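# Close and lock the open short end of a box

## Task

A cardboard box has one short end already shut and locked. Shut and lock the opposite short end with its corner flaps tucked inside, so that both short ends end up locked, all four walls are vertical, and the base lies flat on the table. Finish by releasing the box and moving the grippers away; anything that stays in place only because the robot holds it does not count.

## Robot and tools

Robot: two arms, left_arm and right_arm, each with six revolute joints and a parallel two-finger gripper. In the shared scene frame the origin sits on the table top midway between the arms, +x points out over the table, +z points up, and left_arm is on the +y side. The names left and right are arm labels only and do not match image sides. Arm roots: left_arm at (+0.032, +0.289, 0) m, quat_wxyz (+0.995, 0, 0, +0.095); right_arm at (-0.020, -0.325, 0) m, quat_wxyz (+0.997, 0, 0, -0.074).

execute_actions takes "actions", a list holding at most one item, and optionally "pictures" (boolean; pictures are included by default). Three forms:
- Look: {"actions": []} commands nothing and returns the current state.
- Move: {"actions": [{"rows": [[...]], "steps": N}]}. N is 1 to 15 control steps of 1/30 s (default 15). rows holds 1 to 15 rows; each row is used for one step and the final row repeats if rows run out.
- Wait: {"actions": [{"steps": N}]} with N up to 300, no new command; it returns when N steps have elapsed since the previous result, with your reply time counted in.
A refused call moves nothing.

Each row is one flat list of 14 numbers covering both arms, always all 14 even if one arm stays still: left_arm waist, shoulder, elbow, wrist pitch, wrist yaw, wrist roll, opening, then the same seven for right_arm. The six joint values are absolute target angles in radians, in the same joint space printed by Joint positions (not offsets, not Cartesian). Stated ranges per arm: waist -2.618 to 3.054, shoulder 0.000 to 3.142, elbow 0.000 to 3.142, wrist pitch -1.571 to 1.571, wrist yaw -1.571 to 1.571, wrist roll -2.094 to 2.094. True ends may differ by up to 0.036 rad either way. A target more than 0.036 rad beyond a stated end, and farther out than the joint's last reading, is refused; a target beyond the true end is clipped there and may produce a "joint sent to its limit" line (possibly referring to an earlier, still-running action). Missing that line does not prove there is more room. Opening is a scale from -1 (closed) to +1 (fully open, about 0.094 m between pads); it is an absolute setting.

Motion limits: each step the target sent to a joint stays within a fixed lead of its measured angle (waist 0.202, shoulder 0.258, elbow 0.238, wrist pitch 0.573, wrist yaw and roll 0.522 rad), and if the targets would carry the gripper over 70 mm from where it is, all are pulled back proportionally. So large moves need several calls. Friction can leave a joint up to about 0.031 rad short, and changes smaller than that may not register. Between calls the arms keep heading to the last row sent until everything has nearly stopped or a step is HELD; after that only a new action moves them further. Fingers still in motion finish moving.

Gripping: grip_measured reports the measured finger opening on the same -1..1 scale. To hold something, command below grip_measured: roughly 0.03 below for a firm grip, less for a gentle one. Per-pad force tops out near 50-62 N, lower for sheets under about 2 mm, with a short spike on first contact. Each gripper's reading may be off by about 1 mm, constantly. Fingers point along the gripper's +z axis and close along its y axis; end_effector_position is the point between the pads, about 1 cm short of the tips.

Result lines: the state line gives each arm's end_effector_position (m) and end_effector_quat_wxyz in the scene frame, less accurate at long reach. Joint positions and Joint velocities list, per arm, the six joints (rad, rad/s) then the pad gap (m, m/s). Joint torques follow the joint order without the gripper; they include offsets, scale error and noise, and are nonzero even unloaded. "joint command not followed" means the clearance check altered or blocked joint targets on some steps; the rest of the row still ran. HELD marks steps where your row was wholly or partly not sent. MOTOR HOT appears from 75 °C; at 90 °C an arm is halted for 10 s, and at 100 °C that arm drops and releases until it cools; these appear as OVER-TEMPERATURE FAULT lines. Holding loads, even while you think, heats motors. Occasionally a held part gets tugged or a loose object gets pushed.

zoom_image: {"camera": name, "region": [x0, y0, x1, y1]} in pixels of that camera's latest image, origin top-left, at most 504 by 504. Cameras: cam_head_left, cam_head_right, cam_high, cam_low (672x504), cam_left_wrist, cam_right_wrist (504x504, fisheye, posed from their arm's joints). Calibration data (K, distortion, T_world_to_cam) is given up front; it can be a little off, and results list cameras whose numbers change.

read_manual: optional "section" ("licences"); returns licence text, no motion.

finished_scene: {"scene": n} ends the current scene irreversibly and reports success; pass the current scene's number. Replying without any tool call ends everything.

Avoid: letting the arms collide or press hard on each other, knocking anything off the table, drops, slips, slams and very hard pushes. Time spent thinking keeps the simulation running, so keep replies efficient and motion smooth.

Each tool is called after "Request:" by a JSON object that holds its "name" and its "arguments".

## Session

Request:
{"name": "execute_actions", "arguments": {"actions": []}}

Scene clock: 0.00 s of 5500.00 s.
left_arm: end_effector_position=(+0.1120, +0.5124, +0.3921) grip_measured=+1.000 end_effector_quat_wxyz=(+0.567, -0.587, +0.493, +0.304) | right_arm: end_effector_position=(+0.1479, +0.1170, +0.2066) grip_measured=+1.000 end_effector_quat_wxyz=(+0.243, +0.128, +0.755, +0.595)
Joint positions: left_arm=[ 0.719  0.645  1.112 -0.661 -0.447 -0.465  0.094] | right_arm=[1.459 1.563 0.793 0.588 0.292 1.405 0.094]
Joint velocities: left_arm=[-0.017  0.007 -0.002 -0.051  0.022  0.022  0.   ] | right_arm=[ 0.007 -0.007 -0.007 -0.11  -0.051  0.081  0.   ]
Joint torques (N m, as the arm reports them, + toward a larger angle): no reading
camera_calibration (this result's frames):
cam_left_wrist: T_world_to_cam=[[0.957977, -0.24874, 0.14286, -0.0347503], [-0.0756374, -0.69946, -0.710658, 0.684937], [0.276694, 0.669988, -0.688881, -0.00901442], [0, 0, 0, 1]] pos_world=[0.0875911, 0.476482, 0.48551]
cam_right_wrist: T_world_to_cam=[[0.283985, -0.355497, -0.890491, 0.178449], [-0.956228, -0.0366478, -0.290319, 0.244114], [0.0705731, 0.933959, -0.350344, 0.0506806], [0, 0, 0, 1]] pos_world=[0.179175, 0.0250506, 0.247533]

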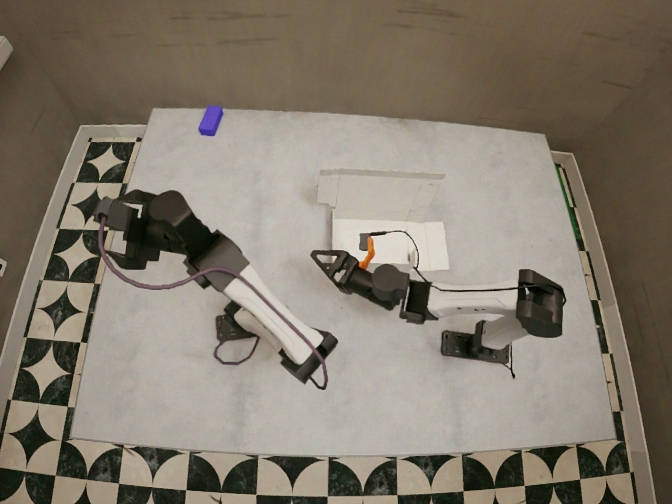

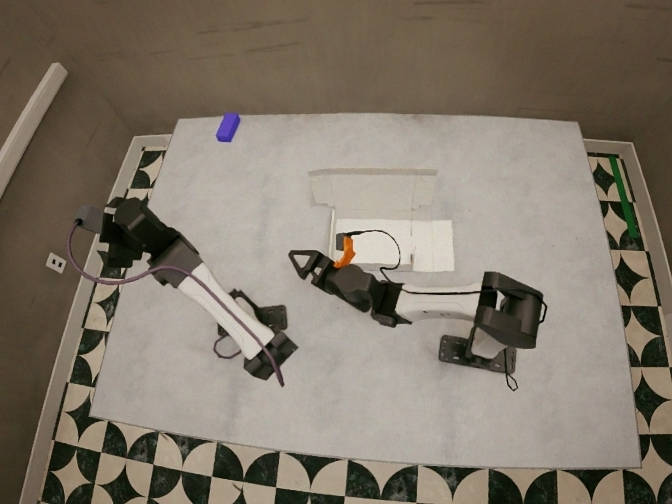

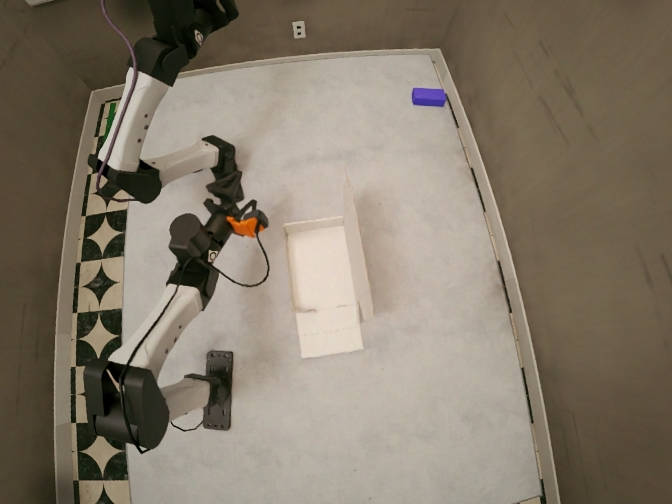

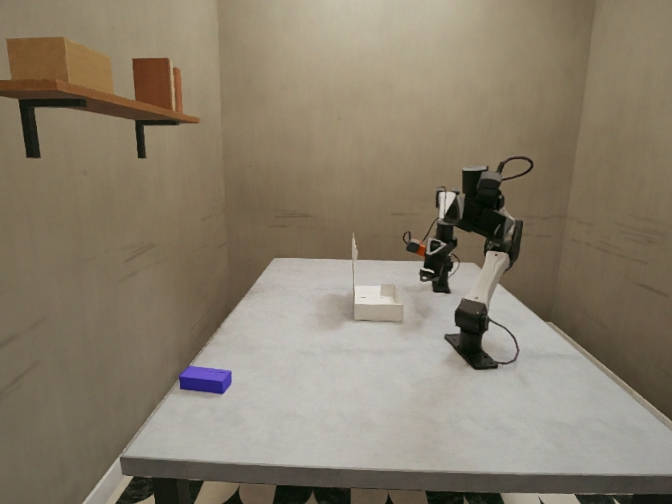

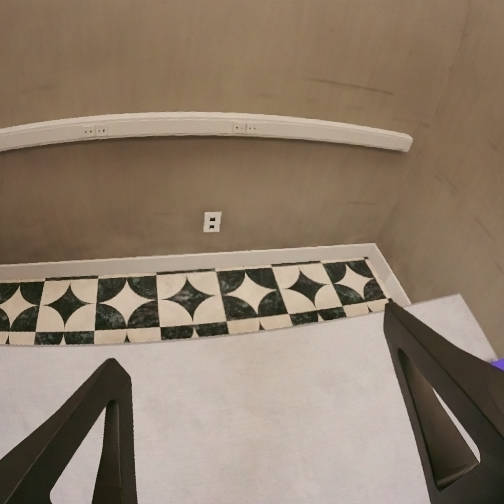

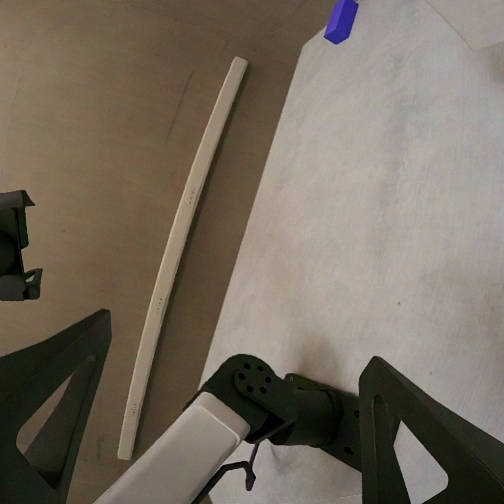

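Retracting the right arm first, then swinging it aside.

Request:
{"name": "execute_actions", "arguments": {"actions": [{"rows":[[0.4,0.8,1.1,-1.2,0,0,0,1.459,0.9,1.0,0,0,0.7,-1]],"steps":15}], "pictures": false}}

Request:
{"name": "execute_actions", "arguments": {"actions": [{"rows":[[0.2,0.9,1.1,-1.4,0,0,0,1.459,0.8,1.0,-1.45,0,0,-1]],"steps":15}], "pictures": false}}

Request:
{"name": "execute_actions", "arguments": {"actions": [{"rows":[[0,0.9,1.1,-1.4,0,0,0,-0.6,0.8,1.0,-1.45,0,0,-1]],"steps":15}], "pictures": false}}

Request:
{"name": "execute_actions", "arguments": {"actions": [{"steps":30}]}}

Request:
{"name": "zoom_image", "arguments": {"camera": "cam_head_right", "region": [300,150,480,290]}}

Request:
{"name": "zoom_image", "arguments": {"camera": "cam_high", "region": [260,200,420,370]}}

Scene clock: 7.03 s of 5500.00 s.
left_arm: end_effector_position=(+0.2060, +0.4155, +0.2522) grip_measured=+0.001 end_effector_quat_wxyz=(+0.339, -0.297, +0.885, +0.117) | right_arm: end_effector_position=(+0.0677, -0.0132, +0.4628) grip_measured=-0.983 end_effector_quat_wxyz=(+0.404, -0.157, +0.604, +0.669)
Joint positions: left_arm=[ 0.409  0.798  1.11  -1.15  -0.037 -0.033  0.047] | right_arm=[1.458 0.87  1.007 0.086 0.027 0.766 0.001]
Joint velocities: left_arm=[-0.017 -0.002 -0.002 -0.212  0.183  0.212  0.   ] | right_arm=[ 0.002 -0.203  0.11  -0.007 -0.007 -0.476  0.   ]
Joint torques (N m, as the arm reports them, + toward a larger angle): left_arm=[-0.84  0.3   7.36  1.47  0.02 -0.05] | right_arm=[ 0.12  2.95  5.7   0.93 -0.09 -0.01]
Steps of this call (steps 1 to 90: nothing new was sent; then 3.53 s passed at rest; steps 91 to 105: all 15 steps of this action). Readings (joint positions):
91: left_arm=[0.704 0.651 1.116 -0.685 -0.427 -0.433] | right_arm=[1.458 1.545 0.812 0.516 0.264 1.351]
92: left_arm=[0.667 0.661 1.119 -0.724 -0.386 -0.388] | right_arm=[1.458 1.511 0.839 0.412 0.225 1.279]
94: left_arm=[0.585 0.698 1.119 -0.814 -0.309 -0.305] | right_arm=[1.458 1.418 0.890 0.288 0.166 1.145]
98: left_arm=[0.430 0.782 1.117 -1.004 -0.145 -0.144] | right_arm=[1.458 1.187 0.955 0.165 0.093 0.950]
105: the state above

Scene clock: 7.53 s of 5500.00 s.
left_arm: end_effector_position=(+0.1979, +0.3613, +0.2062) grip_measured=+0.001 end_effector_quat_wxyz=(+0.201, -0.199, +0.958, +0.046) | right_arm: end_effector_position=(+0.0397, -0.1065, +0.2252) grip_measured=-0.983 end_effector_quat_wxyz=(+0.266, -0.535, +0.771, +0.218)
Joint positions: left_arm=[ 0.209  0.896  1.114 -1.372 -0.012 -0.006  0.047] | right_arm=[ 1.458  0.816  1.014 -1.066  0.01   0.093  0.001]
Joint velocities: left_arm=[ 0.007 -0.007  0.002 -0.037 -0.022 -0.051 -0.   ] | right_arm=[ 0.002  0.007 -0.007 -2.234  0.051 -0.462 -0.   ]
Joint torques (N m, as the arm reports them, + toward a larger angle): left_arm=[-0.89 -0.16  6.68  1.01  0.07  0.  ] | right_arm=[ 0.09 -0.69  5.34  1.52 -0.09 -0.01]
Steps of this call (steps 1 to 15: all 15 steps of this action). Readings (joint positions):
1: left_arm=[0.376 0.807 1.112 -1.175 -0.043 -0.030] | right_arm=[1.458 0.858 1.014 0.038 0.025 0.700]
2: left_arm=[0.306 0.825 1.114 -1.210 -0.037 -0.025] | right_arm=[1.458 0.842 1.014 -0.045 0.022 0.621]
4: left_arm=[0.227 0.870 1.114 -1.274 -0.019 -0.017] | right_arm=[1.458 0.822 1.014 -0.207 0.018 0.473]
8: left_arm=[0.209 0.896 1.114 -1.338 -0.013 -0.010] | right_arm=[1.458 0.816 1.014 -0.519 0.014 0.260]
15: the state above

Scene clock: 8.03 s of 5500.00 s.
left_arm: end_effector_position=(+0.2076, +0.3259, +0.2055) grip_measured=+0.001 end_effector_quat_wxyz=(+0.202, -0.101, +0.974, +0.023) | right_arm: end_effector_position=(+0.1247, -0.2869, +0.1812) grip_measured=-0.984 end_effector_quat_wxyz=(+0.168, -0.121, +0.978, +0.023)
Joint positions: left_arm=[ 0.01   0.896  1.114 -1.379 -0.007 -0.005  0.047] | right_arm=[ 0.404  0.816  1.014 -1.427 -0.     0.011  0.001]
Joint velocities: left_arm=[-0.002 -0.012 -0.012 -0.037 -0.037 -0.007 -0.   ] | right_arm=[-2.147  0.007 -0.002 -0.066 -0.037 -0.037  0.   ]
Joint torques (N m, as the arm reports them, + toward a larger angle): left_arm=[-1.04 -0.17  6.82  1.01  0.02 -0.03] | right_arm=[ 0.18 -0.32  4.72  0.78 -0.02 -0.04]
Steps of this call (steps 1 to 15: all 15 steps of this action). Readings (joint positions):
1: left_arm=[0.176 0.896 1.114 -1.374 -0.023 -0.007] | right_arm=[1.428 0.816 1.014 -1.140 -0.002 0.075]
2: left_arm=[0.106 0.896 1.114 -1.374 -0.019 -0.007] | right_arm=[1.356 0.816 1.014 -1.205 -0.003 0.061]
4: left_arm=[0.027 0.896 1.114 -1.375 -0.009 -0.005] | right_arm=[1.209 0.816 1.014 -1.297 -0.001 0.042]
8: left_arm=[0.010 0.896 1.114 -1.378 -0.007 -0.005] | right_arm=[0.915 0.816 1.014 -1.386 0.000 0.022]
15: the state above

Scene clock: 9.03 s of 5500.00 s.
left_arm: end_effector_position=(+0.2075, +0.3259, +0.2055) grip_measured=+0.001 end_effector_quat_wxyz=(+0.202, -0.101, +0.974, +0.023) | right_arm: end_effector_position=(+0.0873, -0.4237, +0.1798) grip_measured=-0.984 end_effector_quat_wxyz=(+0.150, +0.359, +0.919, -0.060)
Joint positions: left_arm=[ 0.01   0.896  1.114 -1.38  -0.007 -0.005  0.047] | right_arm=[-0.59   0.816  1.014 -1.444  0.004  0.007  0.001]
Joint velocities: left_arm=[ 0.002 -0.007  0.007 -0.007 -0.051 -0.022  0.   ] | right_arm=[ 0.007 -0.002 -0.002  0.022 -0.037 -0.037  0.001]
Joint torques (N m, as the arm reports them, + toward a larger angle): left_arm=[-0.89 -0.21  6.63  1.    0.   -0.01] | right_arm=[-0.92 -0.31  4.71  0.86 -0.07  0.01]
Steps of this call (steps 1 to 30: the robot went on to your last target). Readings (joint positions):
1: left_arm=[0.010 0.896 1.114 -1.379 -0.007 -0.005] | right_arm=[0.331 0.816 1.014 -1.429 -0.000 0.011]
2: left_arm=[0.010 0.896 1.114 -1.379 -0.007 -0.005] | right_arm=[0.258 0.816 1.014 -1.431 -0.000 0.010]
4: left_arm=[0.010 0.896 1.114 -1.380 -0.007 -0.005] | right_arm=[0.112 0.816 1.014 -1.433 -0.000 0.009]
8: left_arm=[0.010 0.896 1.114 -1.380 -0.007 -0.005] | right_arm=[-0.180 0.816 1.014 -1.434 -0.001 0.008]
30: the state above
All arms were judged still, so your last target was given up. Only a new action makes them travel on or press farther. Fingers that are still opening or closing keep moving.
camera_calibration (this result's frames):
cam_left_wrist: T_world_to_cam=[[-0.0464029, -0.998259, -0.0364239, 0.343541], [-0.977529, 0.037873, 0.207369, 0.187318], [-0.205628, 0.045228, -0.977585, 0.32405], [0, 0, 0, 1]] pos_world=[0.265684, 0.321192, 0.290456]
cam_right_wrist: T_world_to_cam=[[-0.50521, -0.860283, 0.0683756, -0.337819], [-0.842134, 0.508763, 0.178804, 0.295346], [-0.188609, 0.032752, -0.981506, 0.304835], [0, 0, 0, 1]] pos_world=[0.135546, -0.450865, 0.269487]

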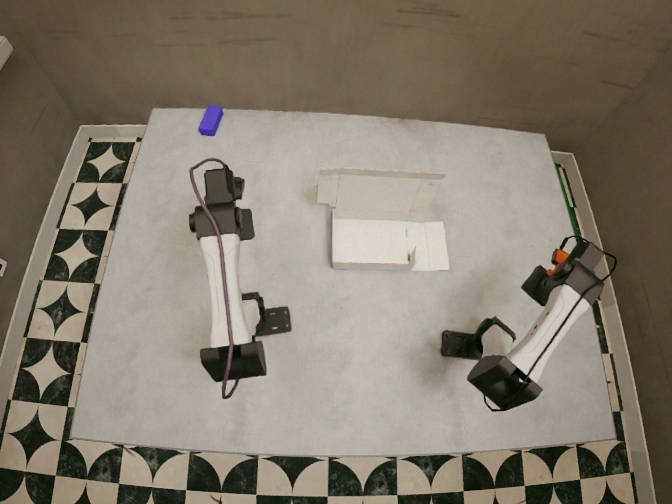

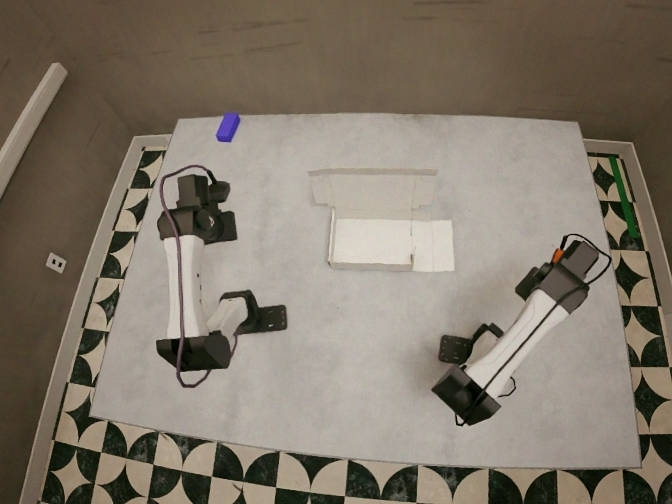

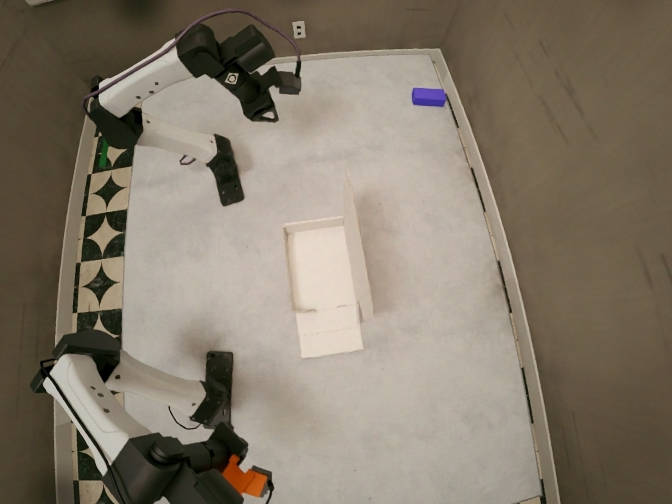

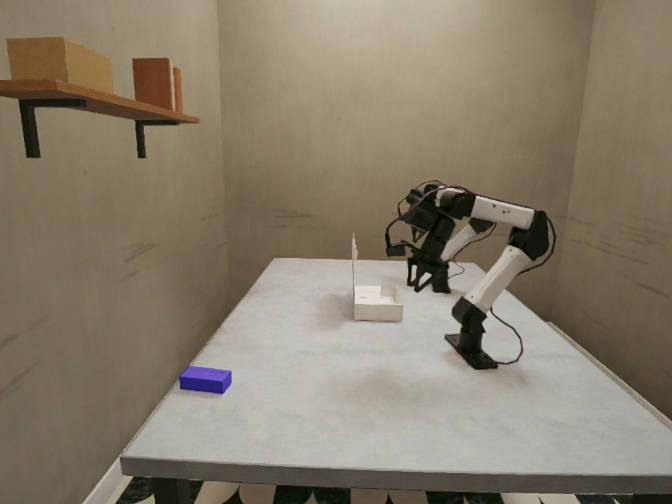

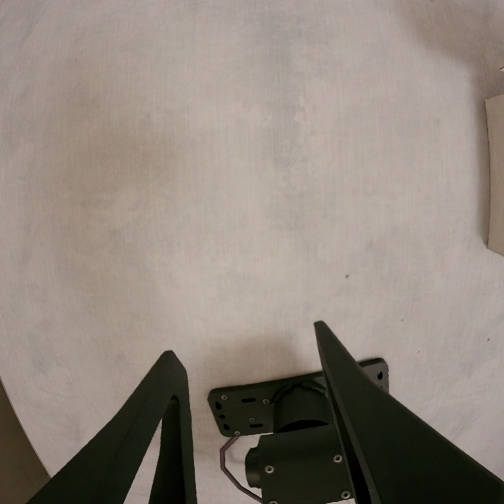

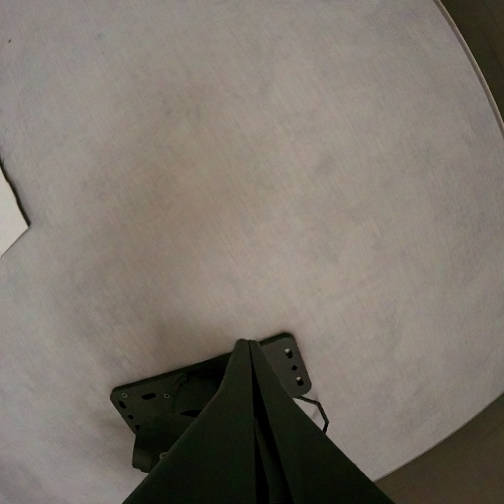

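Region (300, 150, 480, 290) of cam_head_right's 672x504 image, scaled by 2.800, with more detail than that image has.

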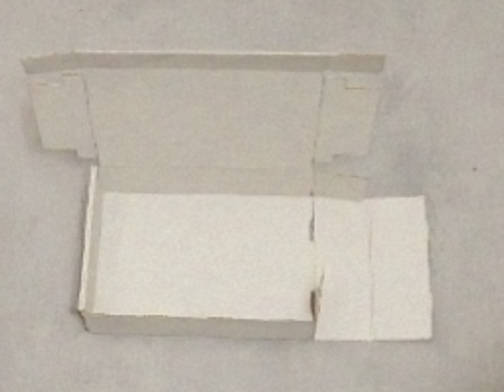

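Region (260, 200, 420, 370) of cam_high's 672x504 image, scaled by 2.965, with more detail than that image has; it fills the left 474 columns of this view, and the rest is white.

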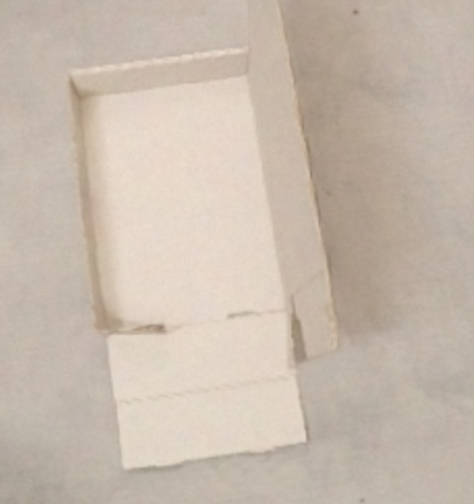

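Request:
{"name": "execute_actions", "arguments": {"actions": [{"rows":[[-1.15,1.0,1.1,-1.4,0,0.62,-0.2,-0.4,1.8,1.7,-1.3,-1,0,-1]],"steps":15}], "pictures": false}}

Request:
{"name": "execute_actions", "arguments": {"actions": [{"rows":[[-1.15,1.5,1.4,-1.4,0,0.62,-0.2,-0.15,2.2,1.72,-1.05,-1,0,-1]],"steps":15}], "pictures": false}}

Request:
{"name": "execute_actions", "arguments": {"actions": [{"rows":[[-1.15,1.6,1.42,-1.35,0,0.62,-0.2,-0.1,2.25,1.71,-1,-1,0,-1],[-1.15,1.65,1.43,-1.32,0,0.62,-0.2,-0.1,2.28,1.7,-0.97,-1,0,-1],[-1.15,1.7,1.44,-1.3,0,0.62,-0.2,-0.1,2.31,1.7,-0.94,-1,0,-1],[-1.15,1.75,1.45,-1.27,0,0.62,-0.2,-0.1,2.34,1.69,-0.92,-1,0,-1],[-1.15,1.8,1.46,-1.25,0,0.62,-0.2,-0.1,2.365,1.69,-0.9,-1,0,-1]],"steps":15}]}}

Scene clock: 23.20 s of 5500.00 s.
left_arm: end_effector_position=(+0.1555, +0.1481, +0.1886) grip_measured=-0.199 end_effector_quat_wxyz=(+0.150, +0.653, +0.742, -0.019) | right_arm: end_effector_position=(+0.3484, -0.3967, +0.2554) grip_measured=-0.984 end_effector_quat_wxyz=(+0.229, +0.194, +0.875, +0.379)
Joint positions: left_arm=[-1.044  0.999  1.114 -1.382 -0.001  0.59   0.038] | right_arm=[-0.408  1.715  1.702 -1.295 -0.89   0.006  0.001]
Joint velocities: left_arm=[-1.883  0.007 -0.007 -0.037  0.11   0.198 -0.001] | right_arm=[-0.002  1.81  -0.002  0.095 -0.608 -0.051 -0.   ]
Joint torques (N m, as the arm reports them, + toward a larger angle): left_arm=[ 0.48 -1.66  6.83  0.82 -0.06 -0.03] | right_arm=[ 0.79 -9.65  6.04  0.54 -0.5  -0.06]
Steps of this call (steps 1 to 90: nothing new was sent; then 10.67 s passed at rest; steps 91 to 105: all 15 steps of this action). Readings (joint positions):
91: left_arm=[-0.023 0.905 1.114 -1.382 -0.019 0.067] | right_arm=[-0.574 0.834 1.033 -1.452 -0.030 0.007]
92: left_arm=[-0.097 0.923 1.114 -1.383 -0.018 0.166] | right_arm=[-0.534 0.876 1.076 -1.455 -0.091 0.007]
94: left_arm=[-0.243 0.971 1.114 -1.382 -0.014 0.327] | right_arm=[-0.476 0.981 1.177 -1.427 -0.217 0.007]
98: left_arm=[-0.536 0.999 1.114 -1.382 -0.007 0.498] | right_arm=[-0.426 1.223 1.406 -1.384 -0.499 0.007]
105: the state above

Scene clock: 23.70 s of 5500.00 s.
left_arm: end_effector_position=(+0.1913, +0.0657, +0.1640) grip_measured=-0.199 end_effector_quat_wxyz=(+0.039, +0.704, +0.709, -0.008) | right_arm: end_effector_position=(+0.4206, -0.3050, +0.0784) grip_measured=-0.984 end_effector_quat_wxyz=(+0.048, +0.136, +0.872, +0.467)
Joint positions: left_arm=[-1.141  1.511  1.399 -1.379  0.003  0.614  0.038] | right_arm=[-0.136  2.235  1.702 -1.076 -0.978  0.006  0.001]
Joint velocities: left_arm=[-0.012 -0.081  0.017 -0.051  0.007  0.007  0.   ] | right_arm=[-0.081 -0.217  0.007  0.139 -0.139 -0.022  0.   ]
Joint torques (N m, as the arm reports them, + toward a larger angle): left_arm=[-0.8  -7.99  8.15  0.44 -0.06  0.04] | right_arm=[ -0.78 -13.43   6.88   0.41  -0.49  -0.04]
Steps of this call (steps 1 to 15: all 15 steps of this action). Readings (joint positions):
1: left_arm=[-1.095 1.031 1.151 -1.415 0.002 0.596] | right_arm=[-0.398 1.778 1.702 -1.282 -0.899 0.006]
2: left_arm=[-1.123 1.102 1.234 -1.450 0.003 0.602] | right_arm=[-0.377 1.836 1.702 -1.252 -0.905 0.006]
4: left_arm=[-1.139 1.257 1.369 -1.420 0.003 0.606] | right_arm=[-0.314 1.946 1.702 -1.203 -0.919 0.006]
8: left_arm=[-1.141 1.495 1.408 -1.369 0.003 0.610] | right_arm=[-0.187 2.159 1.702 -1.120 -0.954 0.006]
15: the state above

Scene clock: 24.20 s of 5500.00 s.
left_arm: end_effector_position=(+0.2186, +0.0275, +0.0947) grip_measured=-0.199 end_effector_quat_wxyz=(-0.025, +0.705, +0.709, +0.003) | right_arm: end_effector_position=(+0.4338, -0.2923, +0.0174) grip_measured=-0.984 end_effector_quat_wxyz=(+0.040, +0.122, +0.871, +0.475)
Joint positions: left_arm=[-1.141  1.81   1.452 -1.262  0.003  0.615  0.038] | right_arm=[-0.103  2.384  1.694 -0.921 -0.993  0.006  0.001]
Joint velocities: left_arm=[-0.007 -0.037 -0.012  0.051  0.11  -0.007  0.   ] | right_arm=[-0.007 -0.002  0.017  0.095  0.022 -0.007  0.001]
Joint torques (N m, as the arm reports them, + toward a larger angle): left_arm=[ -0.91 -11.3    8.51   0.38  -0.03  -0.02] | right_arm=[  0.2  -14.02   5.08   0.37  -0.49  -0.04]
Steps of this call (steps 1 to 15: all 15 steps of this action). Readings (joint positions):
1: left_arm=[-1.141 1.517 1.402 -1.381 0.003 0.614] | right_arm=[-0.136 2.232 1.702 -1.068 -0.981 0.006]
2: left_arm=[-1.141 1.535 1.411 -1.381 0.003 0.614] | right_arm=[-0.134 2.232 1.702 -1.051 -0.985 0.006]
4: left_arm=[-1.141 1.610 1.435 -1.361 0.003 0.615] | right_arm=[-0.122 2.256 1.702 -1.013 -0.991 0.006]
8: left_arm=[-1.141 1.792 1.452 -1.284 0.003 0.615] | right_arm=[-0.104 2.352 1.702 -0.949 -0.995 0.006]
15: the state above
camera_calibration (this result's frames):
cam_left_wrist: T_world_to_cam=[[-0.96591, 0.234185, 0.110345, 0.195414], [0.253375, 0.767765, 0.588505, -0.0928357], [0.0530996, 0.596401, -0.800928, 0.143014], [0, 0, 0, 1]] pos_world=[0.204681, -0.0597807, 0.147615]
cam_right_wrist: T_world_to_cam=[[0.0459294, -0.557741, -0.828743, -0.173655], [-0.951171, -0.277908, 0.134317, 0.367498], [-0.305229, 0.782107, -0.543271, 0.468433], [0, 0, 0, 1]] pos_world=[0.500509, -0.361089, 0.0612093]

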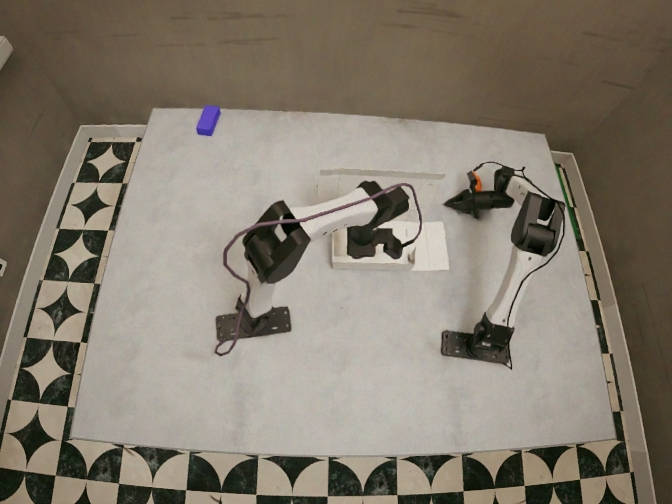

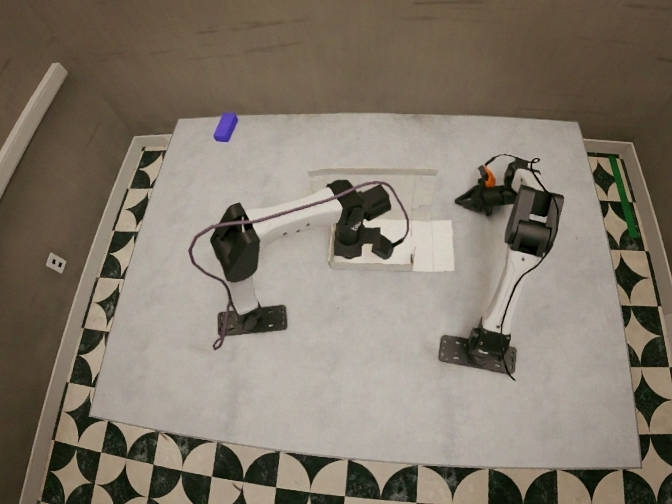

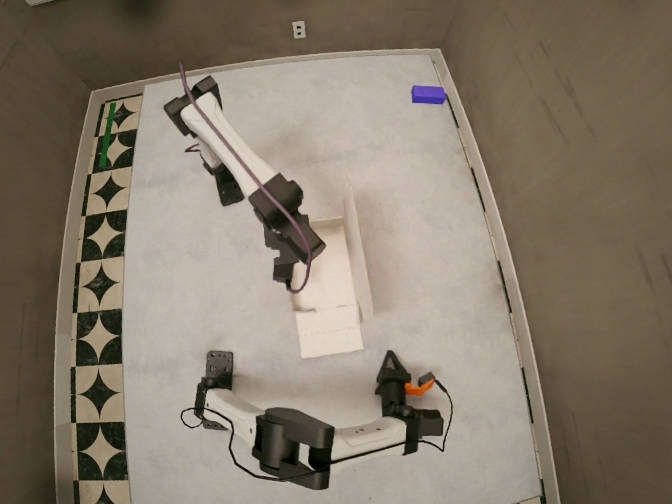

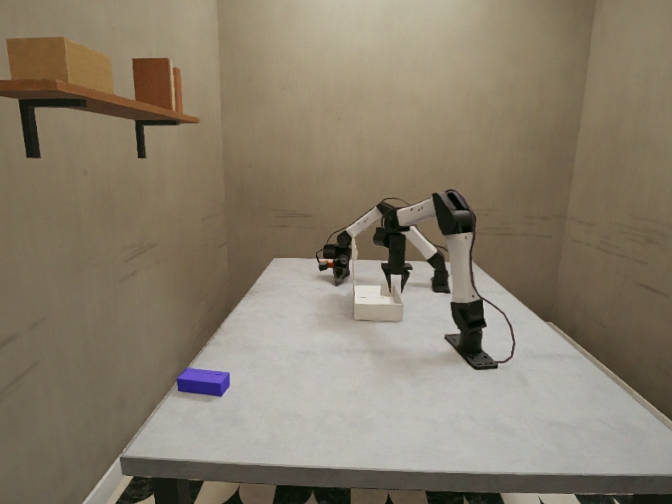

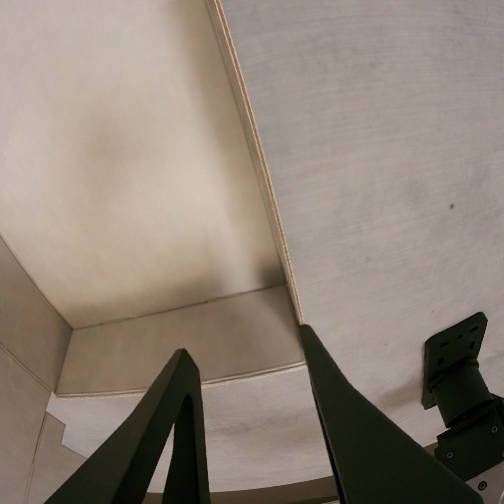

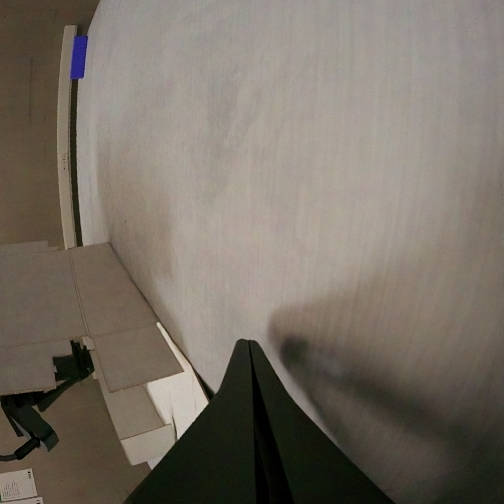

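Request:
{"name": "execute_actions", "arguments": {"actions": [{"rows":[[-1.19,1.8,1.46,-1.23,0,0.58,0,-0.07,2.36,1.69,-0.9,-1,0,-1],[-1.23,1.8,1.46,-1.23,0,0.54,0,-0.04,2.36,1.69,-0.9,-1,0,-1],[-1.23,1.8,1.46,-1.23,0,0.54,0,-0.01,2.36,1.69,-0.9,-1,0,-1],[-1.23,1.8,1.46,-1.23,0,0.54,0,0.02,2.36,1.69,-0.9,-1,0,-1],[-1.23,1.81,1.42,-1.18,0,0.54,0,0.05,2.36,1.69,-0.9,-1,0,-1],[-1.23,1.82,1.38,-1.13,0,0.54,0,0.08,2.36,1.69,-0.9,-1,0,-1],[-1.23,1.83,1.34,-1.08,0,0.54,0,0.11,2.36,1.69,-0.9,-1,0,-1],[-1.23,1.84,1.3,-1.03,0,0.54,0,0.14,2.36,1.69,-0.9,-1,0,-1],[-1.23,1.853,1.255,-0.98,0,0.54,0,0.14,2.36,1.69,-0.9,-1,0,-1]],"steps":15}]}}

Request:
{"name": "execute_actions", "arguments": {"actions": [{"rows":[[-1.23,1.853,1.255,-0.98,0,0.54,-1,0.14,2.36,1.69,-0.9,-1,0,-1]],"steps":15}]}}

Request:
{"name": "zoom_image", "arguments": {"camera": "cam_high", "region": [270,240,430,400]}}

Scene clock: 31.73 s of 5500.00 s.
left_arm: end_effector_position=(+0.1923, +0.0150, +0.0358) grip_measured=-0.002 end_effector_quat_wxyz=(-0.026, +0.713, +0.700, +0.006) | right_arm: end_effector_position=(+0.4106, -0.1701, +0.0180) grip_measured=-0.984 end_effector_quat_wxyz=(-0.019, -0.001, +0.878, +0.478)
Joint positions: left_arm=[-1.233  1.851  1.264 -1.037  0.001  0.548  0.047] | right_arm=[ 0.171  2.384  1.694 -0.906 -0.998  0.006  0.001]
Joint velocities: left_arm=[ 0.007  0.012 -0.002  0.183 -0.007 -0.066 -0.001] | right_arm=[-0.154 -0.002  0.002  0.022  0.022  0.007 -0.001]
Joint torques (N m, as the arm reports them, + toward a larger angle): left_arm=[  0.14 -10.5    6.67   0.44  -0.03  -0.13] | right_arm=[ -2.   -14.6    5.07   0.34  -0.44  -0.04]
Steps of this call (steps 1 to 15: the robot went on to your last target; steps 16 to 90: nothing new was sent; then 4.03 s passed at rest; steps 91 to 105: all 15 steps of this action). Readings (joint positions):
91: left_arm=[-1.145 1.810 1.452 -1.260 0.002 0.611] | right_arm=[-0.101 2.384 1.694 -0.912 -0.993 0.006]
92: left_arm=[-1.157 1.810 1.452 -1.256 0.000 0.599] | right_arm=[-0.096 2.384 1.694 -0.912 -0.993 0.006]
94: left_arm=[-1.198 1.810 1.452 -1.249 -0.000 0.579] | right_arm=[-0.068 2.384 1.694 -0.911 -0.993 0.006]
98: left_arm=[-1.233 1.810 1.393 -1.160 0.001 0.559] | right_arm=[0.058 2.384 1.694 -0.907 -0.993 0.006]
105: the state above
camera_calibration (this result's frames):
cam_left_wrist: T_world_to_cam=[[-0.959923, 0.257926, 0.109645, 0.177924], [0.27135, 0.757439, 0.593848, -0.0454352], [0.0701195, 0.5998, -0.797072, 0.101237], [0, 0, 0, 1]] pos_world=[0.176023, -0.0721984, 0.0881661]
cam_right_wrist: T_world_to_cam=[[0.207535, -0.520153, -0.828474, -0.163906], [-0.842547, -0.525362, 0.118786, 0.292882], [-0.497036, 0.673376, -0.547284, 0.426491], [0, 0, 0, 1]] pos_world=[0.492764, -0.218576, 0.0628295]

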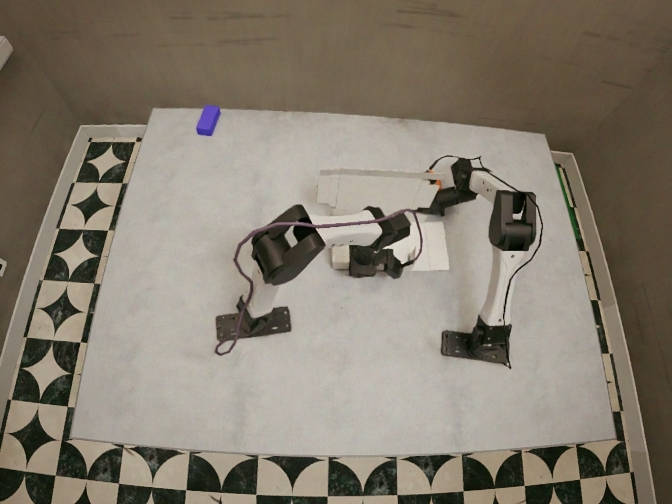

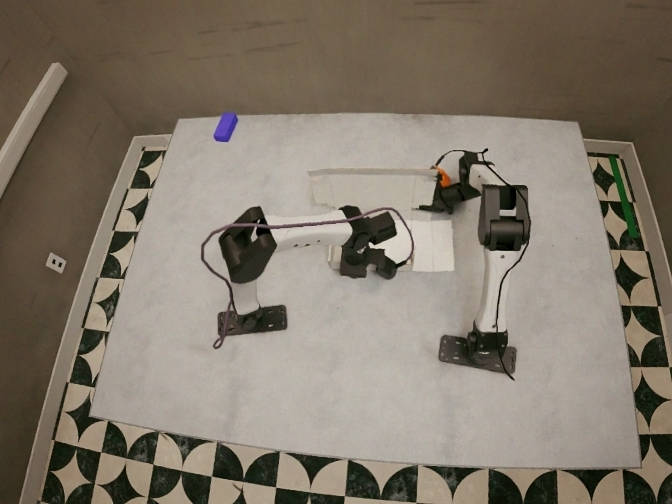

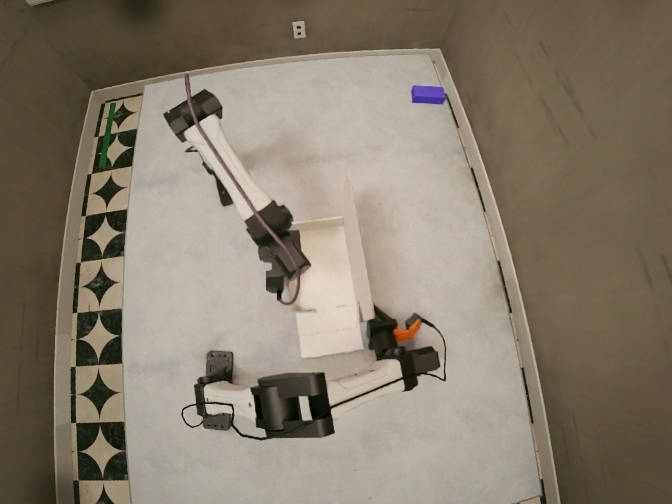

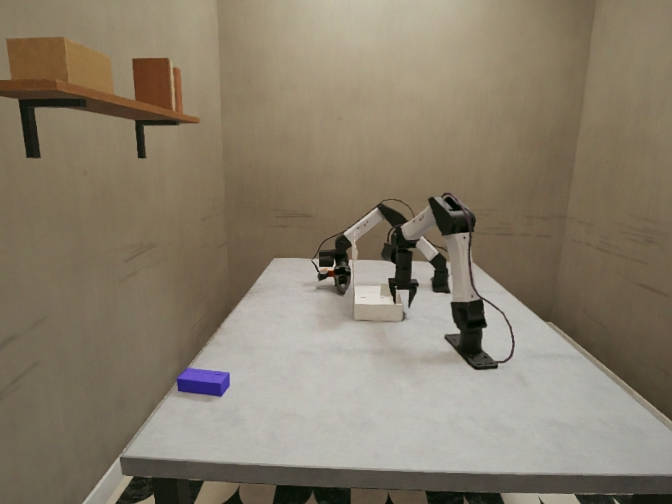

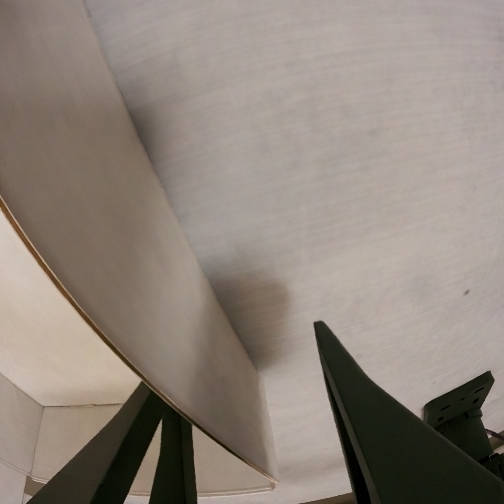

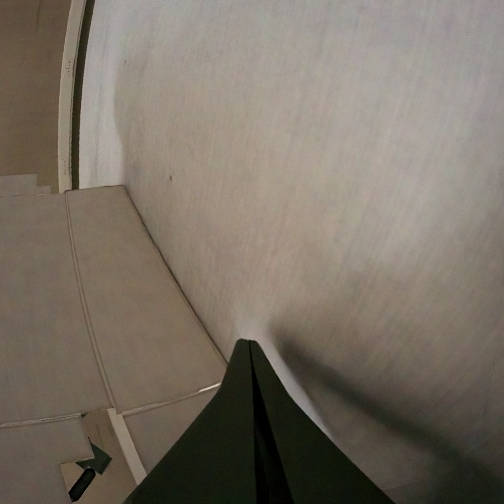

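Scene clock: 32.23 s of 5500.00 s.
left_arm: end_effector_position=(+0.1969, +0.0076, +0.0355) grip_measured=-0.980 end_effector_quat_wxyz=(-0.009, +0.712, +0.702, +0.002) | right_arm: end_effector_position=(+0.4150, -0.1828, +0.0180) grip_measured=-0.984 end_effector_quat_wxyz=(-0.012, +0.011, +0.878, +0.479)
Joint positions: left_arm=[-1.233  1.851  1.264 -1.001 -0.     0.543  0.001] | right_arm=[ 0.142  2.384  1.694 -0.906 -0.998  0.006  0.001]
Joint velocities: left_arm=[-0.007 -0.002 -0.007  0.007  0.022  0.051 -0.   ] | right_arm=[-0.002 -0.012  0.002 -0.007 -0.051 -0.066 -0.   ]
Joint torques (N m, as the arm reports them, + toward a larger angle): left_arm=[  0.07 -10.58   6.69   0.51  -0.02  -0.1 ] | right_arm=[ -0.13 -14.54   5.07   0.35  -0.46  -0.04]
Steps of this call (steps 1 to 15: all 15 steps of this action). Readings (joint positions):
1: left_arm=[-1.233 1.851 1.264 -1.028 0.001 0.548] | right_arm=[0.165 2.384 1.694 -0.906 -0.998 0.006]
2: left_arm=[-1.233 1.851 1.264 -1.019 0.001 0.547] | right_arm=[0.159 2.384 1.694 -0.906 -0.998 0.006]
4: left_arm=[-1.233 1.851 1.264 -1.007 0.001 0.546] | right_arm=[0.148 2.384 1.694 -0.906 -0.998 0.006]
8: left_arm=[-1.233 1.851 1.264 -1.001 0.000 0.543] | right_arm=[0.142 2.384 1.694 -0.906 -0.998 0.006]
15: the state above
camera_calibration (this result's frames):
cam_left_wrist: T_world_to_cam=[[-0.963127, 0.255726, 0.0836151, 0.185834], [0.256132, 0.776351, 0.575913, -0.0373796], [0.0823612, 0.576094, -0.813223, 0.103465], [0, 0, 0, 1]] pos_world=[0.180034, -0.0781081, 0.0901288]
cam_right_wrist: T_world_to_cam=[[0.192169, -0.526024, -0.828474, -0.166126], [-0.857613, -0.50039, 0.118786, 0.300689], [-0.477045, 0.687683, -0.547284, 0.431546], [0, 0, 0, 1]] pos_world=[0.495666, -0.233692, 0.0628295]

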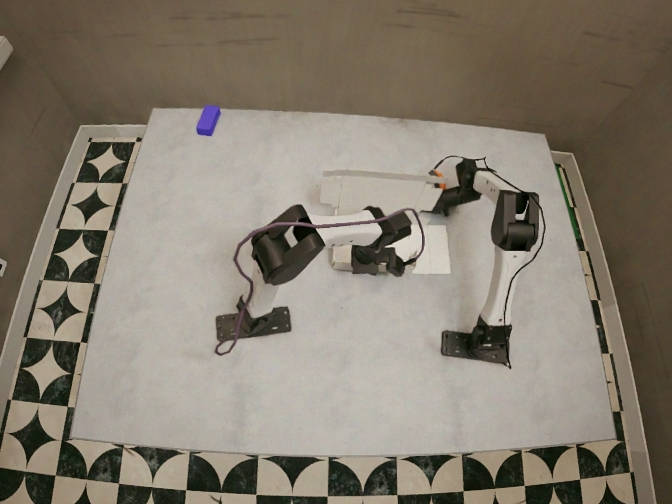

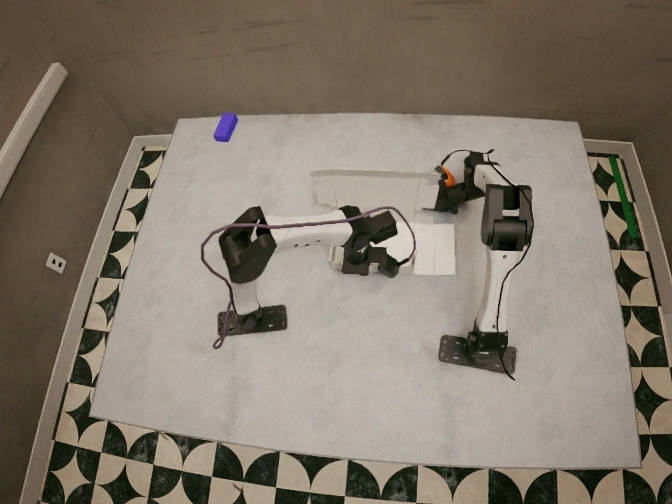

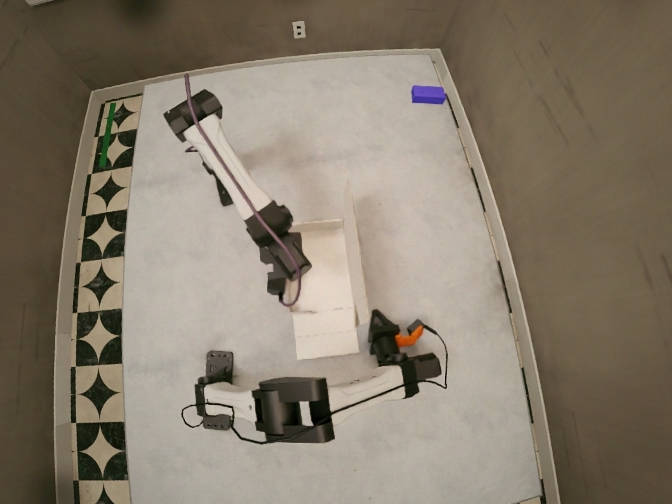

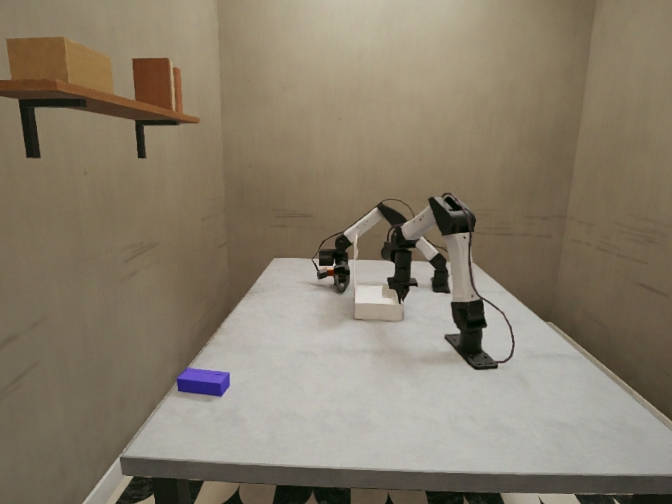

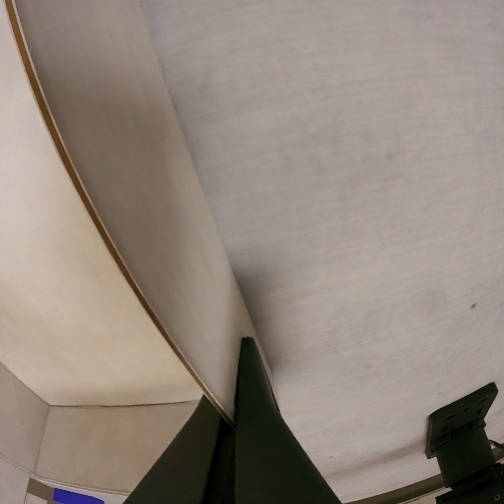

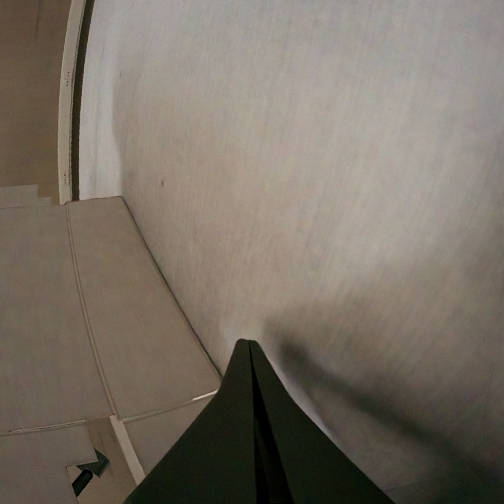

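Region (270, 240, 430, 400) of cam_high's 672x504 image, scaled by 3.150, with more detail than that image has.

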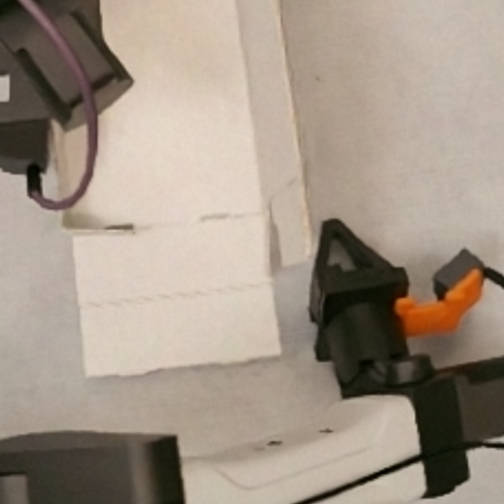

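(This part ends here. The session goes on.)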